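# Tuck a box end flap's tabs into the floor slots

## Task

Fold the top flap of the box's upright end wall over and press both of its tabs all the way down into the slots in the box floor. At the finish, that end wall and both long side walls must stand upright, the corner flaps at that end must be folded inward, and the box must rest on its base. All of this has to hold on its own, without the robot keeping anything in place.

## Robot and tools

ROBOT. Two arms, left_arm and right_arm, each a 6-joint arm with a two-finger parallel gripper. Arm bases in the scene frame: left_arm at (-0.037, +0.330, 0) m, right_arm at (-0.018, -0.230, 0) m, both turned only slightly about z. Scene frame: origin on the table top midway between the arms, +x out over the table, +z up, left_arm on the +y side. The arm names do not match image left/right. Joint ranges (rad), base to gripper: waist -2.618 to 3.054, shoulder 0 to 3.142, elbow 0 to 3.142, wrist pitch -1.571 to 1.571, wrist yaw -1.571 to 1.571, wrist roll -2.094 to 2.094. Each elbow stops a little before straight.

GRIPPER FRAME. Fingers point along the gripper's +z and open and close along its y. end_effector_position is the spot between the finger pads, roughly 1 cm back from the tips. A wrist camera is mounted on each gripper.

execute_actions(actions). actions is a list of up to 15 actions; each action is a list of up to 15 rows, and each row is one control step of 1/30 s. If fewer than 15 rows are given, the last row repeats to fill the 15 steps. Every row is a single list of 14 numbers covering both arms, each in [-1, 1]: left_arm dx, dy, dz, rx, ry, rz, opening, then right_arm in the same order. dx to rz are an offset, not a pose: they set the target relative to where that gripper was measured at the start of the action (for a call's first action, the pose in the latest result of this scene), expressed in that gripper's own axes. Every row counts from that same start, not from the row before. Scale: 1.0 equals 0.6 m for dx, dy, dz and 180 degrees for rx, ry, rz, which together form one rotation vector. opening is absolute: +1 fully open (0.094 m), -1 closed. A row may carry 12 extra numbers in [0, 1]: stiffness multipliers for each joint's position gain, left_arm's six then right_arm's six in Joint positions order; they persist until changed. An empty list just returns state and images.

move(target, speed, blocking). target is one 14-number row laid out like an execute_actions row: per-arm offsets in the gripper's own axes from the pose in the last result that shows one, plus absolute openings (optionally 12 stiffness numbers). Both grippers travel straight toward their targets and finish together, over 0.5 to 10 s; beyond 10 s they stop short. speed is the top path speed in m/s, 0.002 to 0.5 (default 0.25); rotation is capped at twice that in rad/s. Paths do not avoid obstacles or the other arm, grippers lag and may overshoot the speed near full reach. Faster contact hits harder; aiming further past a contact presses harder. Openings are applied when the move starts. blocking=false returns after 0.5 s while motion continues; use wait(0) to check, and wait or stop before sending more rows or moves. The result adds a move: line with the ending (done, off_target, moving, held, fault) and limits (paced = target was clipped; held = a check blocked some steps, after which the arm can jump fast), plus each gripper's remaining distance to its target.

wait(seconds): 0 to 10 s, arms keep their last command; returns early if a running move ends. stop(): brakes the running move; needs room to brake, fingers keep moving. zoom_image(camera, region): enlarges [x0, y0, x1, y1] pixels (at most 504 by 504) of cam_high, cam_low, cam_left_wrist or cam_right_wrist, all 504x504. read_manual(section): licence texts only. finished_scene(scene): ends the current scene, given its number; irreversible, and the goal must already be met and stable.

RESULTS. The state line gives each gripper's end_effector_position (m) and end_effector_quat_wxyz in the scene frame; printed positions drift more at long reach. Hand target lines show where the controller is now driving each gripper. grip_measured is the measured finger opening on the command scale; the last Joint positions number is the opening in metres; each gripper may read up to about 1 mm off. A pose unreachable line names an arm whose command the clearance check altered or blocked. FAULT and OVER-TEMPERATURE FAULT lines mean an arm stopped. Camera calibration is supplied per camera; results list any camera whose numbers changed.

CONTROL BEHAVIOUR. Each step the command is clipped to within 70 mm and 16 degrees of the measured pose, then solved by damped IK with position favoured over orientation. A large offset may need several actions; after an action the arm goes no further than its last clipped pose. Arms tend to settle a centimetre or more low, and repeated zero offsets let them sink; to hold an arm, send the correction back to its desired pose in a reply's first call, zeros afterwards, raising the aim if it still sags. The robot keeps its last command while you think.

GRIPPING. To hold something, command an opening below grip_measured: about 0.03 lower for a firm grip, less for a gentle one. Pad force tops out near 50 to 62 N and is weaker on parts under about 2 mm thick; first contact can spike.

AVOID. Knocking or placing anything off the table, letting the arms collide or push each other, drops, slips, slams and very hard shoves. Holding loads heats motors: MOTOR HOT warns from 75 °C, 90 °C pauses that arm for 10 s, 100 °C makes it go limp and fall. Occasional brief disturbances may tug a held part or nudge loose items. The finished box must stay correct with the grippers released and clear.

Each tool is called after "Request:" as name(argument=value, ...), one argument or row to a line, values as JSON.

## Session

Request:
execute_actions(
  actions=[],
)

Scene clock: 0.00 s.
left_arm: end_effector_position=(+0.3407, +0.3536, +0.4122) grip_measured=+1.000 end_effector_quat_wxyz=(+0.709, -0.025, +0.705, +0.022) | right_arm: end_effector_position=(+0.3633, -0.2156, +0.4008) grip_measured=+1.000 end_effector_quat_wxyz=(+0.700, -0.003, +0.714, +0.015)
Joint positions: left_arm=[-0.009  1.038  1.058 -0.014 -0.017 -0.005  0.094] | right_arm=[-0.003  1.046  1.04  -0.014  0.015  0.017  0.094]
Joint velocities: left_arm=[-0.002  0.002 -0.002 -0.007 -0.037  0.051  0.   ] | right_arm=[-0.002  0.002 -0.002 -0.037 -0.037 -0.051  0.   ]
Hand target (left_arm): +0.338, +0.353, +0.420; +0.715, -0.026, +0.698, +0.022
Hand target (right_arm): +0.362, -0.216, +0.400; +0.697, -0.004, +0.717, +0.015
Joint stiffness scale: left_arm=[1. 1. 1. 1. 1. 1.] | right_arm=[1. 1. 1. 1. 1. 1.]

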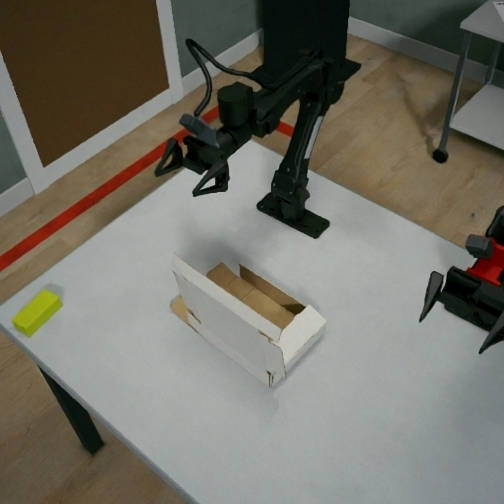

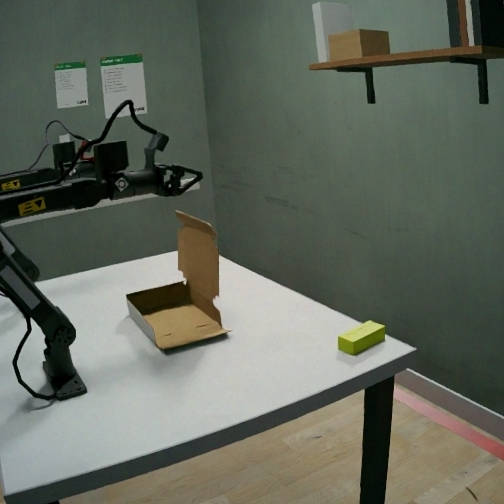

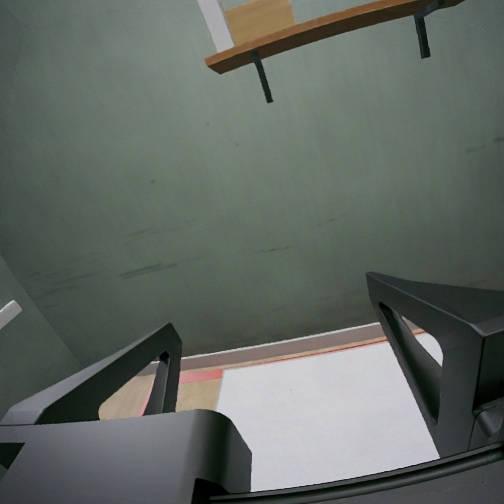

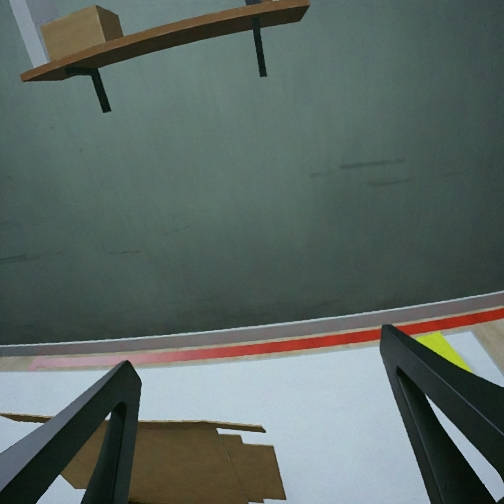

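Request:
zoom_image(
  camera="cam_high",
  region=[140, 220, 360, 420],
)

Request:
zoom_image(
  camera="cam_low",
  region=[100, 190, 280, 370],
)

Region (140, 220, 360, 420) of cam_high's 504x504 image, scaled by 2.291, with more detail than that image has; it fills the top 458 rows of this view, and the rest is white.

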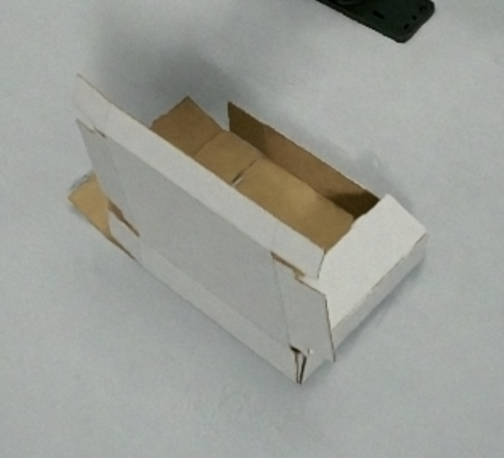

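Region (100, 190, 280, 370) of cam_low's 504x504 image, scaled by 2.800, with more detail than that image has.

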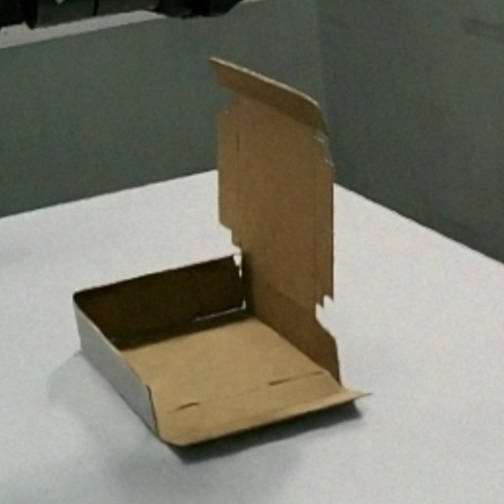

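Request:
move(
  target=[0.2,-0.3,-0.1,0,0.4,0,-1,0,0,0,0,0,0,1],
)

Scene clock: 18.40 s.
left_arm: end_effector_position=(+0.2924, +0.1756, +0.2862) grip_measured=-0.978 end_effector_quat_wxyz=(+0.195, -0.025, +0.980, -0.005) | right_arm: end_effector_position=(+0.3633, -0.2156, +0.4020) grip_measured=+1.000 end_effector_quat_wxyz=(+0.702, -0.003, +0.712, +0.015)
Joint positions: left_arm=[-0.599  1.762  2.106 -1.574 -0.198 -0.555  0.001] | right_arm=[-0.003  1.046  1.04  -0.01   0.015  0.017  0.094]
Joint velocities: left_arm=[-0.007 -0.007 -0.007 -0.11  -0.007  0.037  0.   ] | right_arm=[-0.002 -0.002 -0.002  0.051 -0.066  0.037  0.   ]
Hand target (left_arm): +0.291, +0.173, +0.292; +0.200, -0.025, +0.979, -0.011
Hand target (right_arm): +0.363, -0.216, +0.401; +0.700, -0.003, +0.714, +0.015
Off the commanded pose (left_arm): 0.009 m, 4 deg.
Off the commanded pose (right_arm): 0.001 m, 0 deg.
Joint stiffness scale: left_arm=[1. 1. 1. 1. 1. 1.] | right_arm=[1. 1. 1. 1. 1. 1.]
joint sent to its limit (left arm) — the command would take joint 4 (wrist pitch) past its lower limit, so that joint was sent only as far as its limit.
move: off_target (left_arm)
camera_calibration (this result's frames):
cam_left_wrist: T_world_to_cam=[[-0.230198, -0.964856, -0.126732, 0.278133], [-0.97239, 0.222935, 0.0689776, 0.253043], [-0.0383004, 0.139112, -0.989536, 0.399687], [0, 0, 0, 1]] pos_world=[0.325391, 0.156345, 0.413299]
cam_right_wrist: T_world_to_cam=[[0.000228138, -0.984683, -0.174354, -0.142674], [-0.514322, 0.14941, -0.844482, 0.598916], [0.857597, 0.0898665, -0.50641, 0.0074108], [0, 0, 0, 1]] pos_world=[0.301713, -0.230639, 0.484651]

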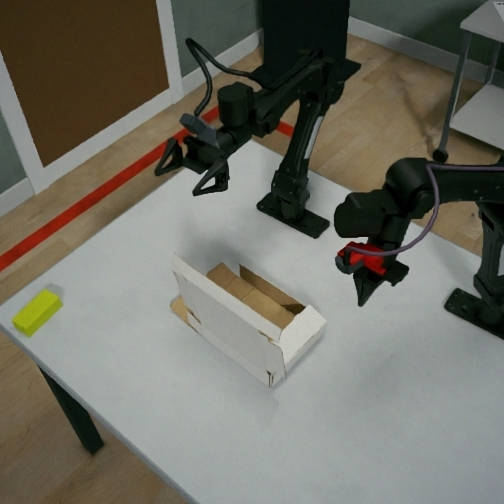

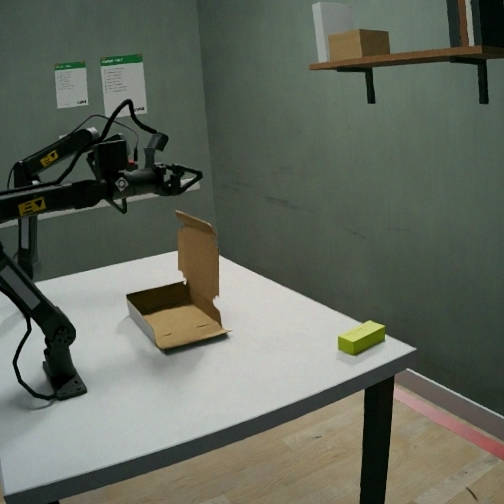

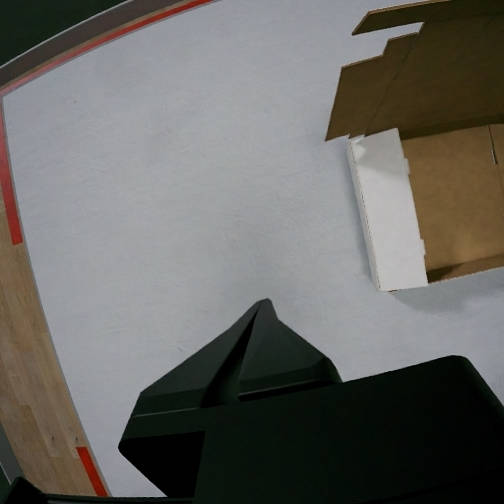

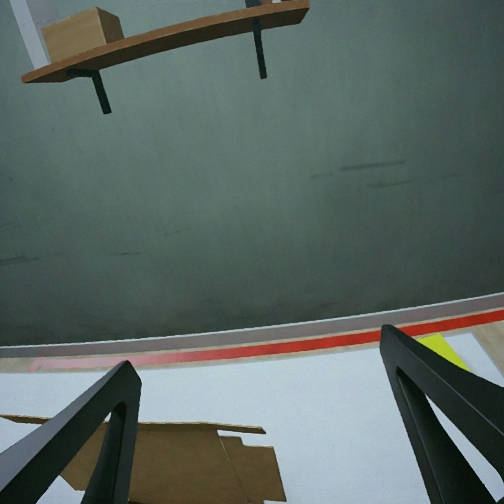

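Request:
move(
  target=[0.08,-0.217,0.267,0,0,0,1,0,0,0,0,0,0,1],
)

Scene clock: 28.50 s.
left_arm: end_effector_position=(+0.3127, +0.0405, +0.1176) grip_measured=+1.000 end_effector_quat_wxyz=(+0.183, -0.020, +0.983, -0.001) | right_arm: end_effector_position=(+0.3633, -0.2156, +0.4031) grip_measured=+1.000 end_effector_quat_wxyz=(+0.703, -0.003, +0.711, +0.015)
Joint positions: left_arm=[-0.857  2.032  1.779 -1.058 -0.264 -0.804  0.094] | right_arm=[-0.003  1.046  1.04  -0.005  0.015  0.017  0.094]
Joint velocities: left_arm=[ 0.002 -0.007  0.012  0.007  0.037 -0.066  0.   ] | right_arm=[-0.002 -0.017 -0.007 -0.066 -0.022 -0.022  0.   ]
Hand target (left_arm): +0.315, +0.040, +0.125; +0.196, -0.025, +0.980, -0.006
Hand target (right_arm): +0.363, -0.216, +0.402; +0.702, -0.003, +0.712, +0.015
Off the commanded pose (left_arm): 0.006 m, 2 deg.
Off the commanded pose (right_arm): 0.001 m, 0 deg.
Joint stiffness scale: left_arm=[1. 1. 1. 1. 1. 1.] | right_arm=[1. 1. 1. 1. 1. 1.]
move: done
camera_calibration (this result's frames):
cam_left_wrist: T_world_to_cam=[[-0.241066, -0.961973, -0.128434, 0.13455], [-0.968554, 0.23007, 0.0947134, 0.309983], [-0.061563, 0.147227, -0.987185, 0.259075], [0, 0, 0, 1]] pos_world=[0.348621, 0.0199725, 0.243677]
cam_right_wrist: T_world_to_cam=[[0.00102602, -0.98465, -0.174537, -0.142684], [-0.510454, 0.149569, -0.846797, 0.599447], [0.859904, 0.0899618, -0.502465, 0.00556586], [0, 0, 0, 1]] pos_world=[0.301351, -0.230654, 0.485503]

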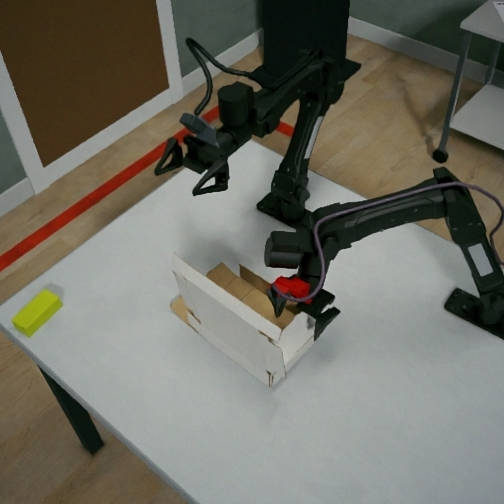

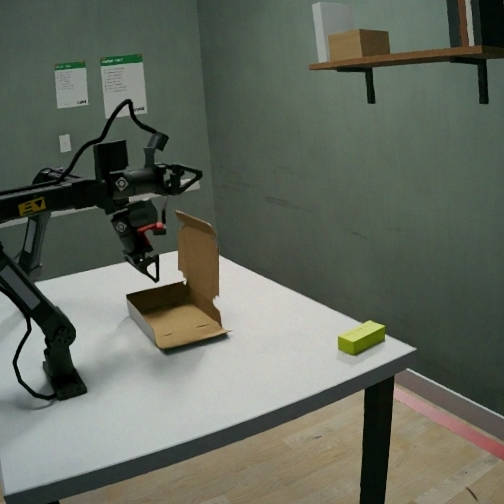

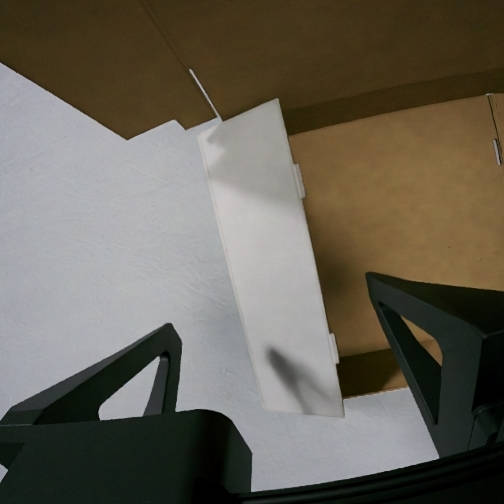

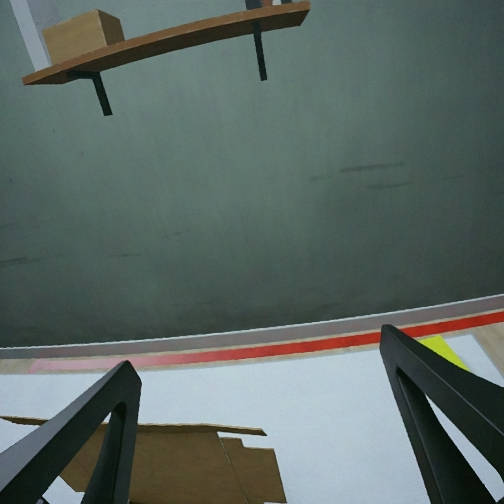

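Request:
move(
  target=[0.02,0.058,0.05,0,0,0,1,0,0,0,0,0,0,1],
)

Request:
move(
  target=[0.025,0,0.06,0,0,0,1,0,0,0,0,0,0,1],
  speed=0.05,
)

Scene clock: 32.60 s.
left_arm: end_effector_position=(+0.3090, +0.0745, +0.0761) grip_measured=+1.000 end_effector_quat_wxyz=(+0.172, -0.019, +0.985, +0.009) | right_arm: end_effector_position=(+0.3634, -0.2156, +0.4044) grip_measured=+1.000 end_effector_quat_wxyz=(+0.705, -0.003, +0.709, +0.015)
Joint positions: left_arm=[-0.802  1.968  1.528 -0.887 -0.25  -0.75   0.094] | right_arm=[-0.003  1.046  1.04   0.     0.015  0.017  0.094]
Joint velocities: left_arm=[ 0.012 -0.007 -0.022 -0.037 -0.037  0.007  0.   ] | right_arm=[ 0.002 -0.012  0.012  0.066  0.007 -0.066  0.   ]
Hand target (left_arm): +0.311, +0.074, +0.084; +0.183, -0.020, +0.983, -0.001
Hand target (right_arm): +0.363, -0.216, +0.403; +0.703, -0.003, +0.711, +0.015
Off the commanded pose (left_arm): 0.009 m, 2 deg.
Off the commanded pose (right_arm): 0.001 m, 0 deg.
Joint stiffness scale: left_arm=[1. 1. 1. 1. 1. 1.] | right_arm=[1. 1. 1. 1. 1. 1.]
move: done
camera_calibration (this result's frames):
cam_left_wrist: T_world_to_cam=[[-0.242751, -0.959639, -0.142003, 0.162424], [-0.966512, 0.226691, 0.120276, 0.300127], [-0.0832309, 0.166444, -0.982532, 0.217787], [0, 0, 0, 1]] pos_world=[0.347632, 0.0515825, 0.200949]
cam_right_wrist: T_world_to_cam=[[0.00189132, -0.984614, -0.174731, -0.142697], [-0.506252, 0.149743, -0.849285, 0.600013], [0.862383, 0.0900642, -0.49818, 0.0035645], [0, 0, 0, 1]] pos_world=[0.300954, -0.23067, 0.486425]

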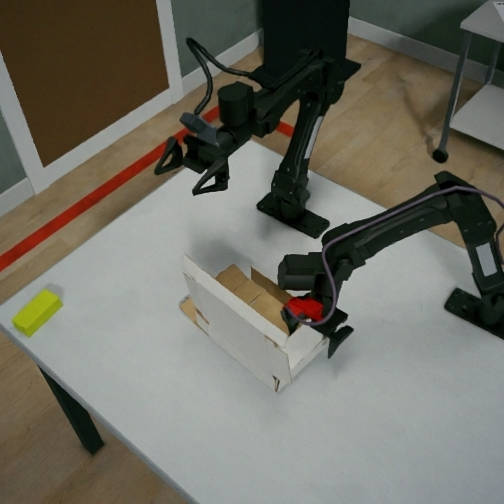

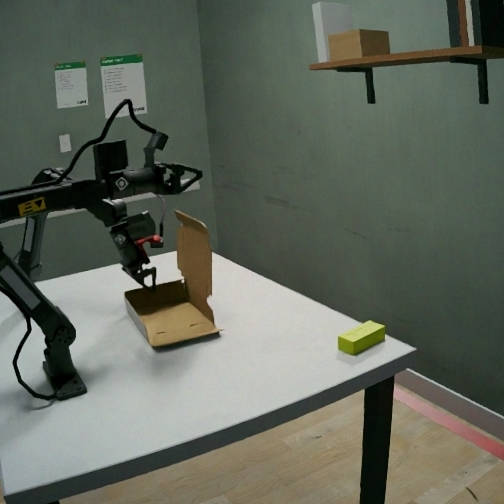

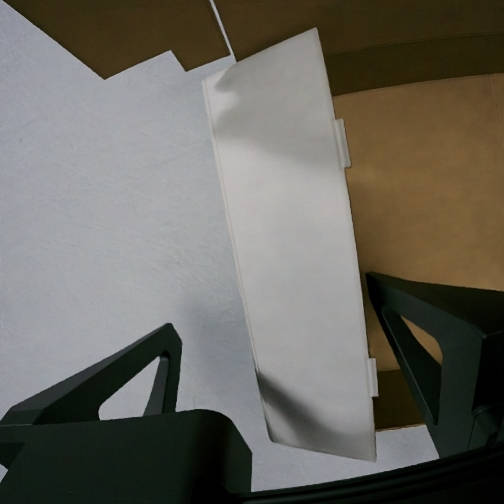

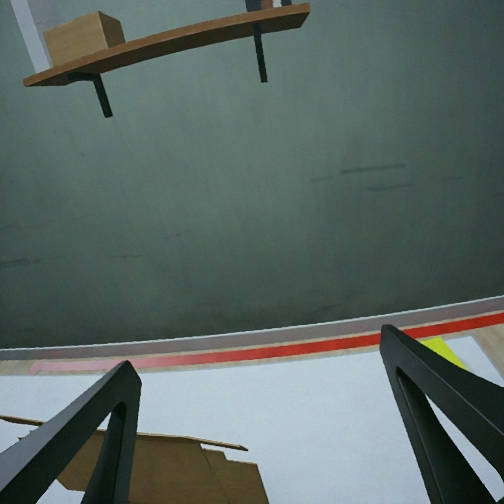

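Scene clock: 33.83 s.
left_arm: end_effector_position=(+0.3080, +0.0754, +0.0393) grip_measured=+1.000 end_effector_quat_wxyz=(+0.171, -0.019, +0.985, +0.010) | right_arm: end_effector_position=(+0.3634, -0.2156, +0.4055) grip_measured=+1.000 end_effector_quat_wxyz=(+0.707, -0.003, +0.707, +0.015)
Joint positions: left_arm=[-0.802  2.004  1.429 -0.755 -0.25  -0.75   0.094] | right_arm=[-0.003  1.046  1.04   0.005  0.015  0.017  0.094]
Joint velocities: left_arm=[-0.022  0.002  0.007  0.066  0.007  0.037  0.   ] | right_arm=[ 0.012 -0.002 -0.022 -0.007  0.022 -0.051  0.   ]
Hand target (left_arm): +0.307, +0.074, +0.037; +0.173, -0.019, +0.985, +0.009
Hand target (right_arm): +0.363, -0.216, +0.404; +0.705, -0.003, +0.709, +0.015
Off the commanded pose (left_arm): 0.002 m, 0 deg.
Off the commanded pose (right_arm): 0.001 m, 0 deg.
Joint stiffness scale: left_arm=[1. 1. 1. 1. 1. 1.] | right_arm=[1. 1. 1. 1. 1. 1.]
move: done
camera_calibration (this result's frames):
cam_left_wrist: T_world_to_cam=[[-0.243112, -0.959308, -0.143613, 0.157929], [-0.966203, 0.226409, 0.123248, 0.303291], [-0.0857173, 0.168723, -0.981929, 0.181981], [0, 0, 0, 1]] pos_world=[0.347034, 0.0521303, 0.163993]
cam_right_wrist: T_world_to_cam=[[0.00269091, -0.984581, -0.174906, -0.14271], [-0.502363, 0.149903, -0.851564, 0.600527], [0.864653, 0.0901579, -0.494213, 0.00171468], [0, 0, 0, 1]] pos_world=[0.300584, -0.230685, 0.487274]

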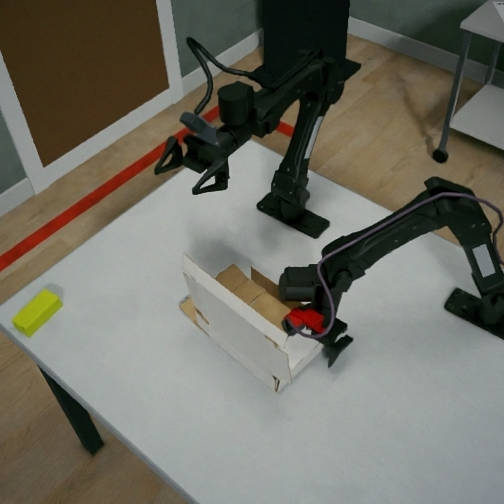

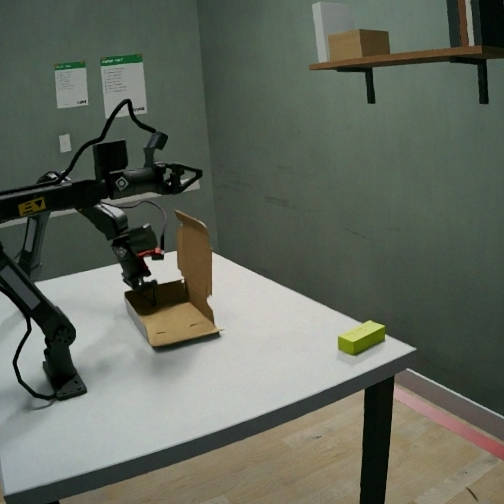

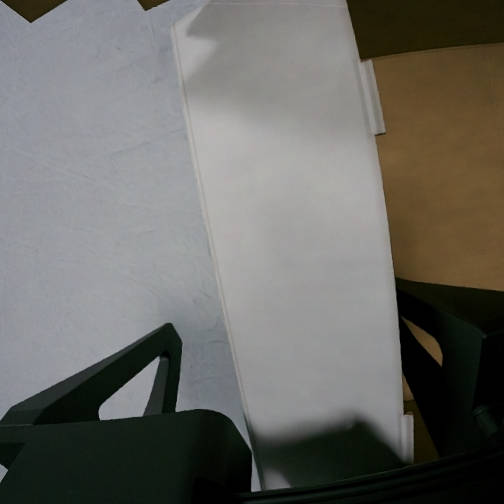

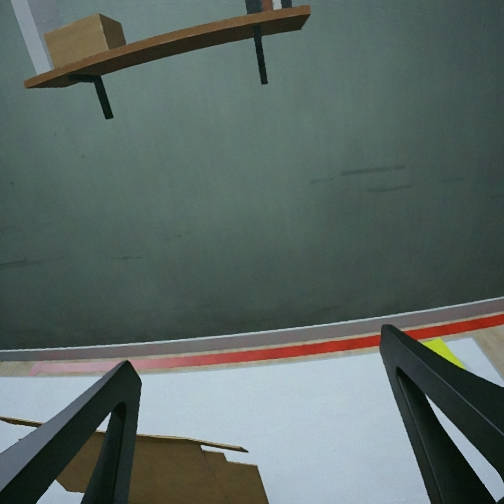

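Request:
move(
  target=[-0.04,0,-0.09,0,0,0,1,0,0,0,0,0,0,1],
)

Request:
move(
  target=[0.02,0.05,0,0,0,0,1,0,0,0,0,0,0,1],
)

Request:
move(
  target=[0.03,0,0.08,0,0,0,1,0,0,0,0,0,0,1],
  speed=0.05,
)

Scene clock: 38.77 s.
left_arm: end_effector_position=(+0.3074, +0.0756, +0.0867) grip_measured=+1.000 end_effector_quat_wxyz=(+0.163, -0.015, +0.986, +0.017) | right_arm: end_effector_position=(+0.3634, -0.2156, +0.4067) grip_measured=+1.000 end_effector_quat_wxyz=(+0.708, -0.003, +0.706, +0.015)
Joint positions: left_arm=[-0.802  1.976  1.588 -0.964 -0.248 -0.745  0.094] | right_arm=[-0.003  1.046  1.04   0.01   0.015  0.017  0.094]
Joint velocities: left_arm=[ 0.022 -0.012 -0.012 -0.022 -0.037 -0.007  0.   ] | right_arm=[-0.007 -0.002  0.002  0.022 -0.022 -0.007  0.   ]
Hand target (left_arm): +0.312, +0.076, +0.098; +0.171, -0.019, +0.985, +0.010
Hand target (right_arm): +0.363, -0.216, +0.406; +0.707, -0.003, +0.707, +0.015
Off the commanded pose (left_arm): 0.013 m, 1 deg.
Off the commanded pose (right_arm): 0.001 m, 0 deg.
Joint stiffness scale: left_arm=[1. 1. 1. 1. 1. 1.] | right_arm=[1. 1. 1. 1. 1. 1.]
move: off_target (left_arm)
camera_calibration (this result's frames):
cam_left_wrist: T_world_to_cam=[[-0.250181, -0.955871, -0.154012, 0.167592], [-0.96281, 0.228862, 0.143591, 0.293826], [-0.102007, 0.184208, -0.97758, 0.23188], [0, 0, 0, 1]] pos_world=[0.348481, 0.0502364, 0.210301]
cam_right_wrist: T_world_to_cam=[[0.00355803, -0.984546, -0.175092, -0.142726], [-0.498137, 0.150078, -0.854012, 0.601075], [0.867091, 0.0902586, -0.489905, -0.000291877], [0, 0, 0, 1]] pos_world=[0.300178, -0.230702, 0.488192]

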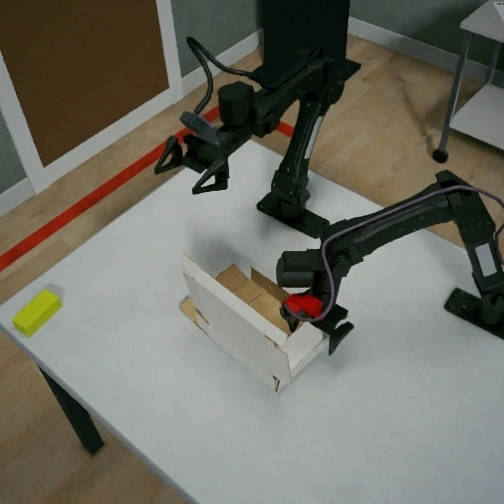

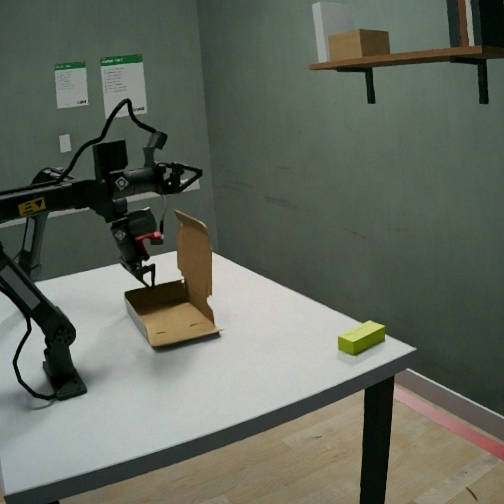

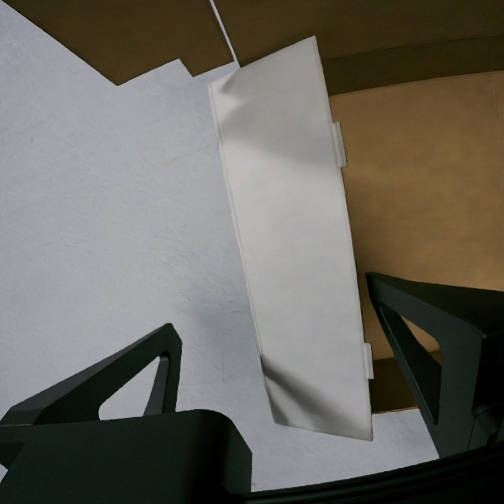

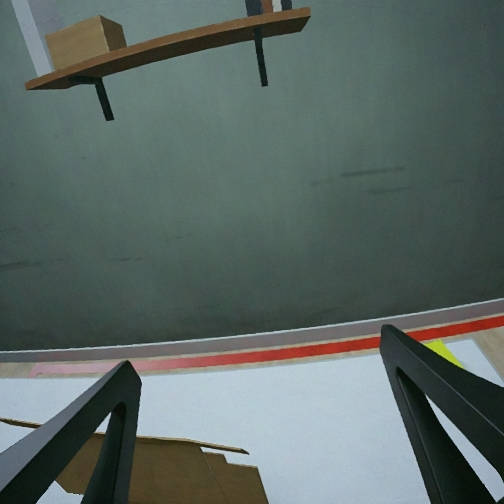

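Scene clock: 39.63 s.
left_arm: end_effector_position=(+0.2933, +0.1041, +0.0770) grip_measured=+1.000 end_effector_quat_wxyz=(+0.153, -0.013, +0.988, +0.026) | right_arm: end_effector_position=(+0.3634, -0.2156, +0.4079) grip_measured=+1.000 end_effector_quat_wxyz=(+0.710, -0.003, +0.704, +0.015)
Joint positions: left_arm=[-0.77   1.891  1.437 -0.915 -0.241 -0.712  0.094] | right_arm=[-0.003  1.046  1.04   0.014  0.015  0.017  0.094]
Joint velocities: left_arm=[-0.012 -0.007  0.002 -0.037 -0.022  0.022  0.   ] | right_arm=[ 0.007  0.002 -0.017  0.022 -0.022  0.051  0.   ]
Hand target (left_arm): +0.295, +0.105, +0.083; +0.162, -0.015, +0.986, +0.018
Hand target (right_arm): +0.363, -0.216, +0.407; +0.708, -0.003, +0.706, +0.015
Off the commanded pose (left_arm): 0.007 m, 1 deg.
Off the commanded pose (right_arm): 0.001 m, 0 deg.
Joint stiffness scale: left_arm=[1. 1. 1. 1. 1. 1.] | right_arm=[1. 1. 1. 1. 1. 1.]
move: done
camera_calibration (this result's frames):
cam_left_wrist: T_world_to_cam=[[-0.253845, -0.953078, -0.164942, 0.191462], [-0.959675, 0.226876, 0.165986, 0.272616], [-0.120776, 0.200425, -0.972236, 0.219116], [0, 0, 0, 1]] pos_world=[0.336689, 0.0767113, 0.199362]
cam_right_wrist: T_world_to_cam=[[0.00435925, -0.984512, -0.17526, -0.142743], [-0.494226, 0.150239, -0.856253, 0.601571], [0.869323, 0.0903507, -0.485917, -0.00214642], [0, 0, 0, 1]] pos_world=[0.2998, -0.230718, 0.489037]

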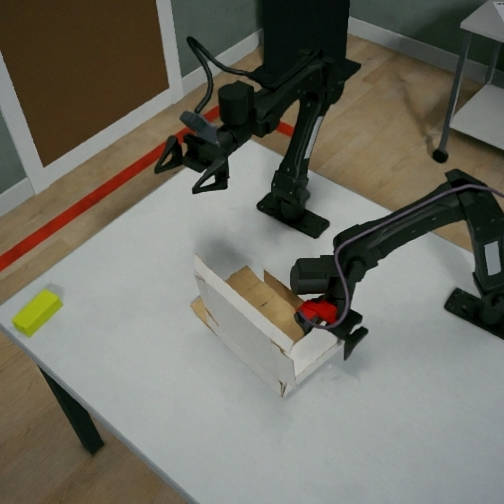

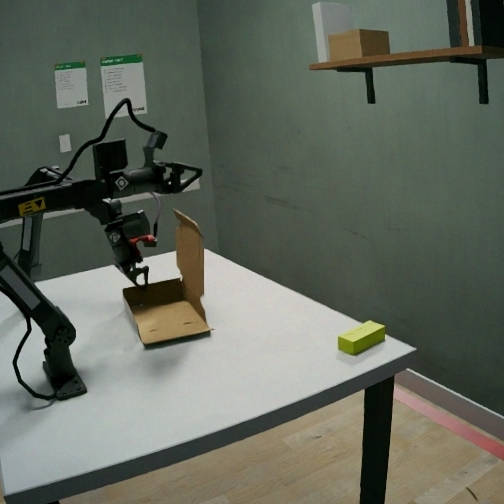

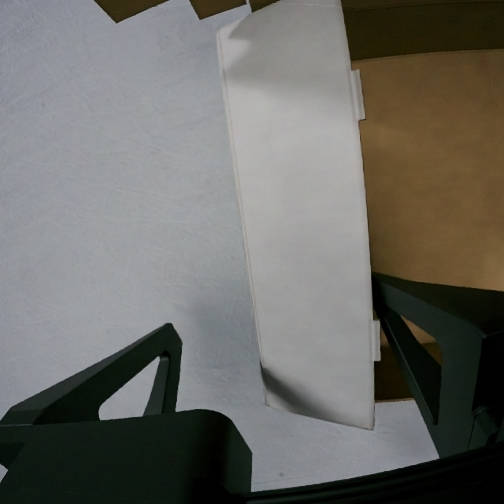

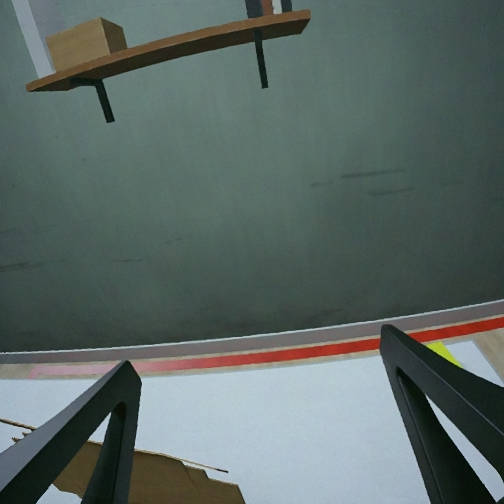

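Scene clock: 41.10 s.
left_arm: end_effector_position=(+0.2921, +0.1040, +0.0328) grip_measured=+1.000 end_effector_quat_wxyz=(+0.155, -0.014, +0.988, +0.021) | right_arm: end_effector_position=(+0.3633, -0.2156, +0.4090) grip_measured=+1.000 end_effector_quat_wxyz=(+0.712, -0.003, +0.702, +0.015)
Joint positions: left_arm=[-0.77   1.931  1.305 -0.736 -0.236 -0.712  0.094] | right_arm=[-0.003  1.046  1.04   0.019  0.015  0.017  0.094]
Joint velocities: left_arm=[ 0.007  0.007 -0.002  0.037 -0.022 -0.066  0.   ] | right_arm=[-0.007 -0.007 -0.012 -0.051  0.037  0.022  0.   ]
Hand target (left_arm): +0.290, +0.106, +0.026; +0.153, -0.013, +0.988, +0.026
Hand target (right_arm): +0.363, -0.216, +0.408; +0.710, -0.003, +0.704, +0.015
Off the commanded pose (left_arm): 0.007 m, 1 deg.
Off the commanded pose (right_arm): 0.001 m, 0 deg.
Joint stiffness scale: left_arm=[1. 1. 1. 1. 1. 1.] | right_arm=[1. 1. 1. 1. 1. 1.]
move: done
camera_calibration (this result's frames):
cam_left_wrist: T_world_to_cam=[[-0.254247, -0.954333, -0.156864, 0.183711], [-0.960014, 0.229381, 0.16049, 0.278918], [-0.117179, 0.191396, -0.974493, 0.175924], [0, 0, 0, 1]] pos_world=[0.335088, 0.0776715, 0.155491]
cam_right_wrist: T_world_to_cam=[[0.00516124, -0.984479, -0.175424, -0.142761], [-0.490304, 0.150401, -0.858476, 0.602059], [0.871536, 0.0904422, -0.481918, -0.00400316], [0, 0, 0, 1]] pos_world=[0.299418, -0.230733, 0.48988]

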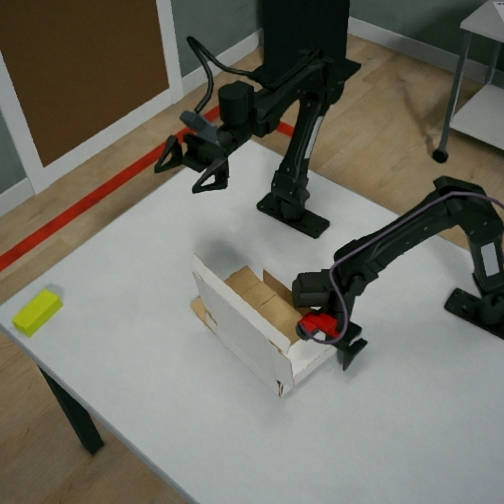

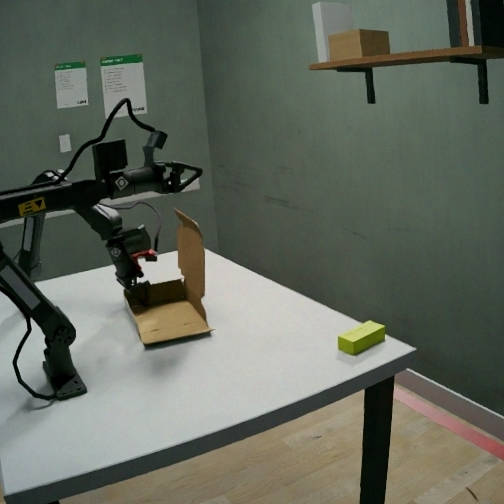

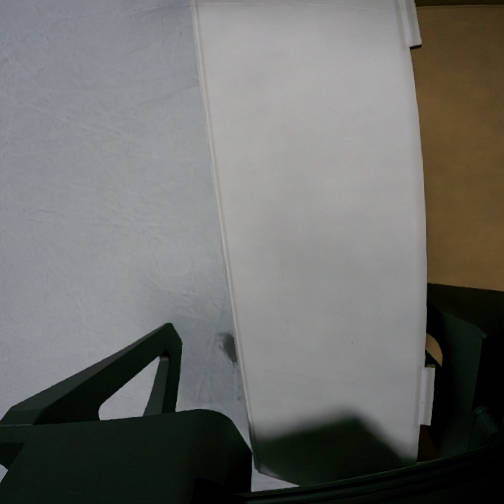

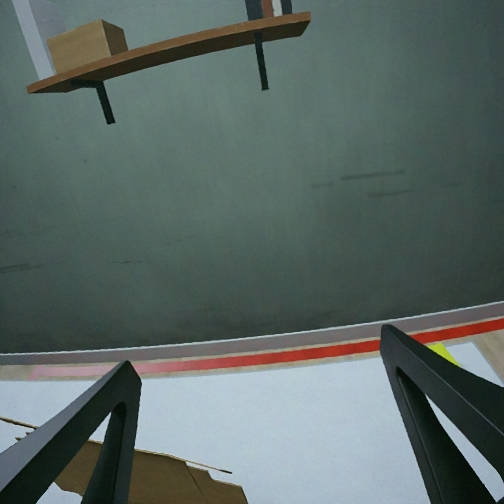

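Request:
move(
  target=[-0.06,0,-0.19,0,0,0,1,0,0,0,0,0,0,1],
)

Request:
move(
  target=[0,0.015,0,0,0,0,0.3,0,0,0,0,0,0,1],
)

Request:
move(
  target=[0.04,0,0.12,0,0,0,0.3,0,0,0,0,0,0,1],
  speed=0.05,
)

Scene clock: 45.90 s.
left_arm: end_effector_position=(+0.2907, +0.1049, +0.1454) grip_measured=+1.000 end_effector_quat_wxyz=(+0.149, -0.013, +0.988, +0.025) | right_arm: end_effector_position=(+0.3633, -0.2156, +0.4103) grip_measured=+1.000 end_effector_quat_wxyz=(+0.713, -0.003, +0.701, +0.016)
Joint positions: left_arm=[-0.77   1.865  1.676 -1.187 -0.235 -0.712  0.094] | right_arm=[-0.003  1.046  1.04   0.024  0.015  0.017  0.094]
Joint velocities: left_arm=[-0.002  0.002 -0.017 -0.022 -0.022 -0.007  0.   ] | right_arm=[-0.007  0.007 -0.007 -0.066 -0.037 -0.037  0.   ]
Hand target (left_arm): +0.292, +0.102, +0.152; +0.155, -0.014, +0.988, +0.021
Hand target (right_arm): +0.363, -0.216, +0.409; +0.712, -0.003, +0.702, +0.015
Off the commanded pose (left_arm): 0.009 m, 1 deg.
Off the commanded pose (right_arm): 0.001 m, 0 deg.
Joint stiffness scale: left_arm=[1. 1. 1. 1. 1. 1.] | right_arm=[1. 1. 1. 1. 1. 1.]
move: done
camera_calibration (this result's frames):
cam_left_wrist: T_world_to_cam=[[-0.25629, -0.952944, -0.161904, 0.203126], [-0.958052, 0.228208, 0.173369, 0.256914], [-0.128263, 0.199546, -0.971458, 0.287263], [0, 0, 0, 1]] pos_world=[0.335041, 0.0776155, 0.26741]
cam_right_wrist: T_world_to_cam=[[0.00603089, -0.984443, -0.175598, -0.142782], [-0.486045, 0.150577, -0.860864, 0.602578], [0.873913, 0.0905403, -0.477575, -0.00601708], [0, 0, 0, 1]] pos_world=[0.299, -0.230751, 0.490792]

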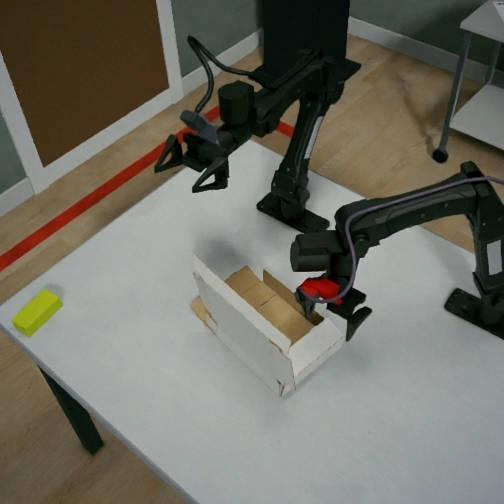

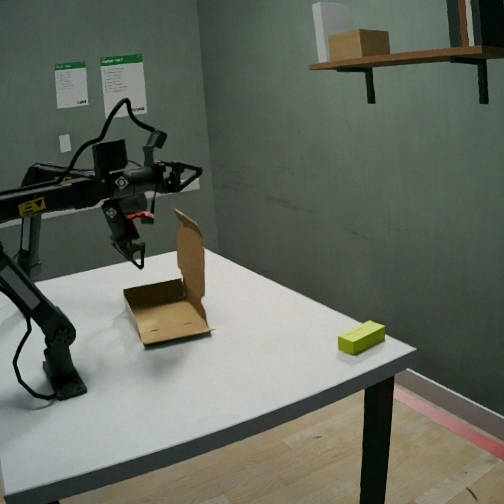

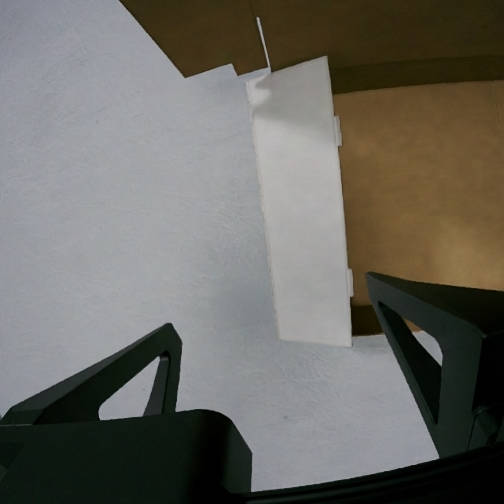

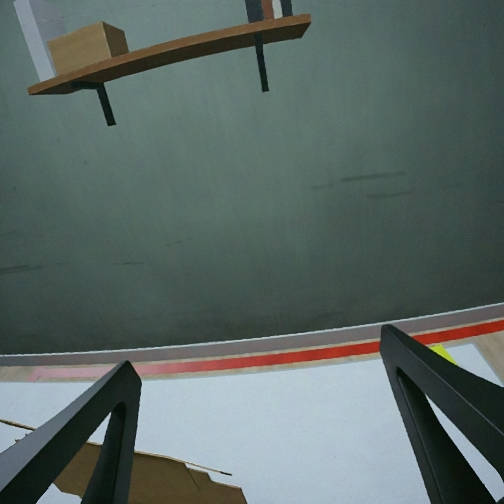

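Scene clock: 46.60 s.
left_arm: end_effector_position=(+0.2892, +0.1114, +0.1387) grip_measured=+0.302 end_effector_quat_wxyz=(+0.140, -0.010, +0.989, +0.033) | right_arm: end_effector_position=(+0.3633, -0.2156, +0.4114) grip_measured=+1.000 end_effector_quat_wxyz=(+0.715, -0.003, +0.699, +0.016)
Joint positions: left_arm=[-0.759  1.865  1.654 -1.186 -0.232 -0.699  0.061] | right_arm=[-0.003  1.046  1.04   0.028  0.015  0.017  0.094]
Joint velocities: left_arm=[-0.012 -0.007  0.002  0.051  0.037 -0.037 -0.001] | right_arm=[-0.007 -0.012 -0.002 -0.081 -0.007 -0.051  0.   ]
Hand target (left_arm): +0.290, +0.114, +0.146; +0.149, -0.013, +0.988, +0.025
Hand target (right_arm): +0.363, -0.216, +0.410; +0.713, -0.003, +0.701, +0.016
Off the commanded pose (left_arm): 0.008 m, 1 deg.
Off the commanded pose (right_arm): 0.001 m, 0 deg.
Joint stiffness scale: left_arm=[1. 1. 1. 1. 1. 1.] | right_arm=[1. 1. 1. 1. 1. 1.]
move: done
camera_calibration (this result's frames):
cam_left_wrist: T_world_to_cam=[[-0.261764, -0.949617, -0.172357, 0.210477], [-0.954066, 0.227637, 0.19478, 0.251095], [-0.145732, 0.215427, -0.965585, 0.28172], [0, 0, 0, 1]] pos_world=[0.335712, 0.0820238, 0.259393]
cam_right_wrist: T_world_to_cam=[[0.0068344, -0.98441, -0.175755, -0.142803], [-0.482102, 0.15074, -0.86305, 0.603049], [0.876088, 0.0906301, -0.473556, -0.00787829], [0, 0, 0, 1]] pos_world=[0.298609, -0.230767, 0.491632]

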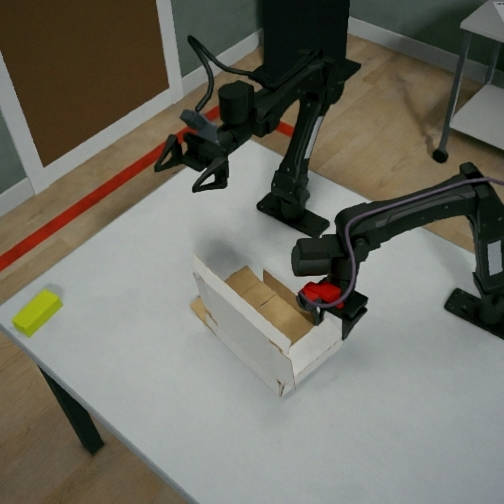

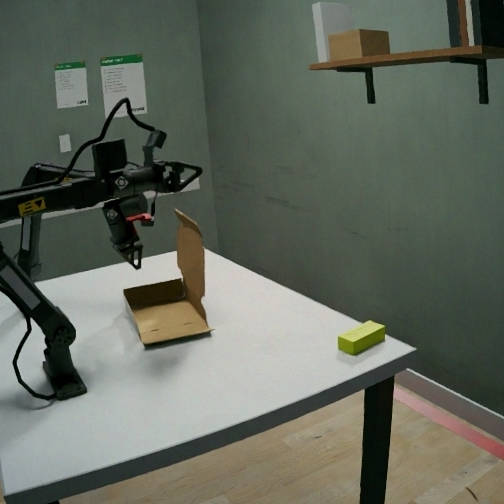

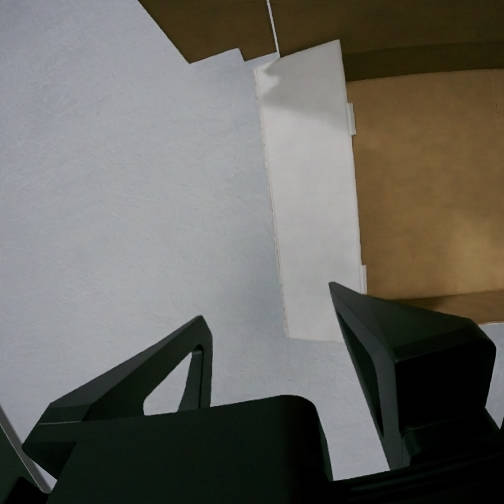

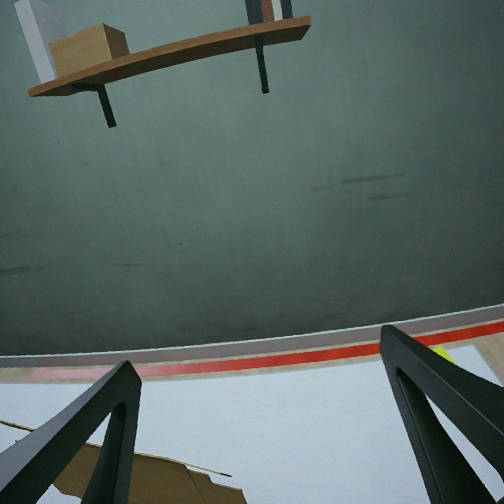

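Scene clock: 48.53 s.
left_arm: end_effector_position=(+0.2885, +0.1107, +0.0750) grip_measured=+0.302 end_effector_quat_wxyz=(+0.149, -0.011, +0.989, +0.022) | right_arm: end_effector_position=(+0.3633, -0.2156, +0.4125) grip_measured=+1.000 end_effector_quat_wxyz=(+0.717, -0.003, +0.697, +0.016)
Joint positions: left_arm=[-0.759  1.865  1.395 -0.9   -0.227 -0.699  0.061] | right_arm=[-0.003  1.046  1.04   0.033  0.015  0.017  0.094]
Joint velocities: left_arm=[-0.007 -0.012 -0.022  0.007 -0.037 -0.022 -0.001] | right_arm=[-0.012  0.002 -0.012 -0.037  0.007 -0.066  0.   ]
Hand target (left_arm): +0.286, +0.115, +0.063; +0.141, -0.010, +0.989, +0.033
Hand target (right_arm): +0.363, -0.216, +0.411; +0.715, -0.003, +0.699, +0.016
Off the commanded pose (left_arm): 0.013 m, 2 deg.
Off the commanded pose (right_arm): 0.001 m, 0 deg.
Joint stiffness scale: left_arm=[1. 1. 1. 1. 1. 1.] | right_arm=[1. 1. 1. 1. 1. 1.]
move: off_target (left_arm)
camera_calibration (this result's frames):
cam_left_wrist: T_world_to_cam=[[-0.259902, -0.952844, -0.15665, 0.197329], [-0.956982, 0.232492, 0.173591, 0.264943], [-0.128985, 0.195028, -0.972279, 0.218158], [0, 0, 0, 1]] pos_world=[0.33297, 0.0838796, 0.19703]
cam_right_wrist: T_world_to_cam=[[0.00763862, -0.984377, -0.175908, -0.142826], [-0.47815, 0.150903, -0.865217, 0.603511], [0.878245, 0.0907192, -0.469527, -0.00974158], [0, 0, 0, 1]] pos_world=[0.298215, -0.230783, 0.49247]

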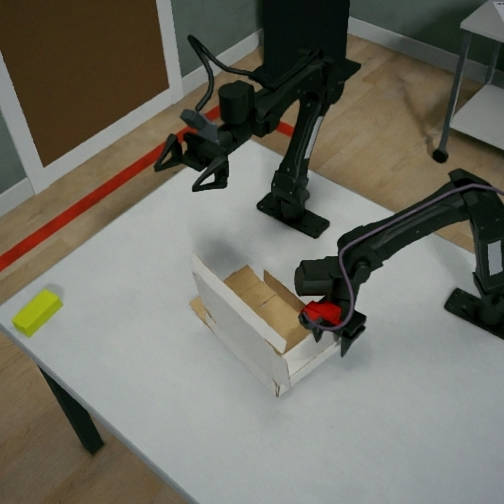

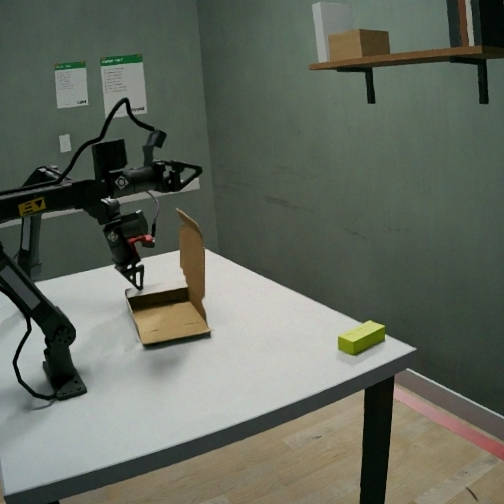

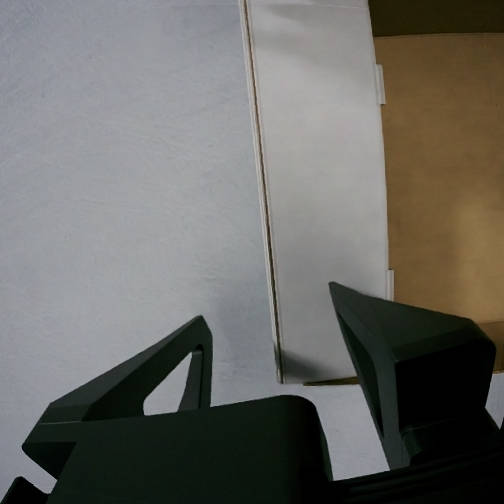

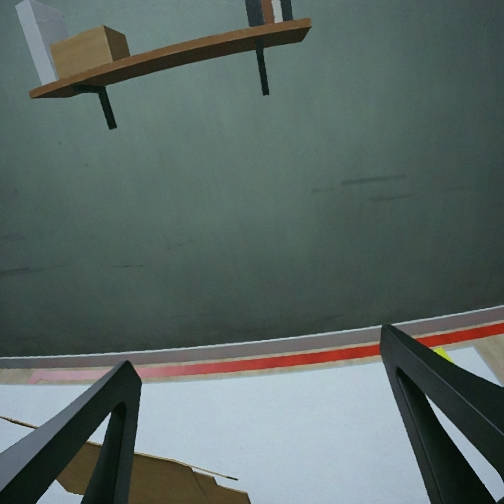

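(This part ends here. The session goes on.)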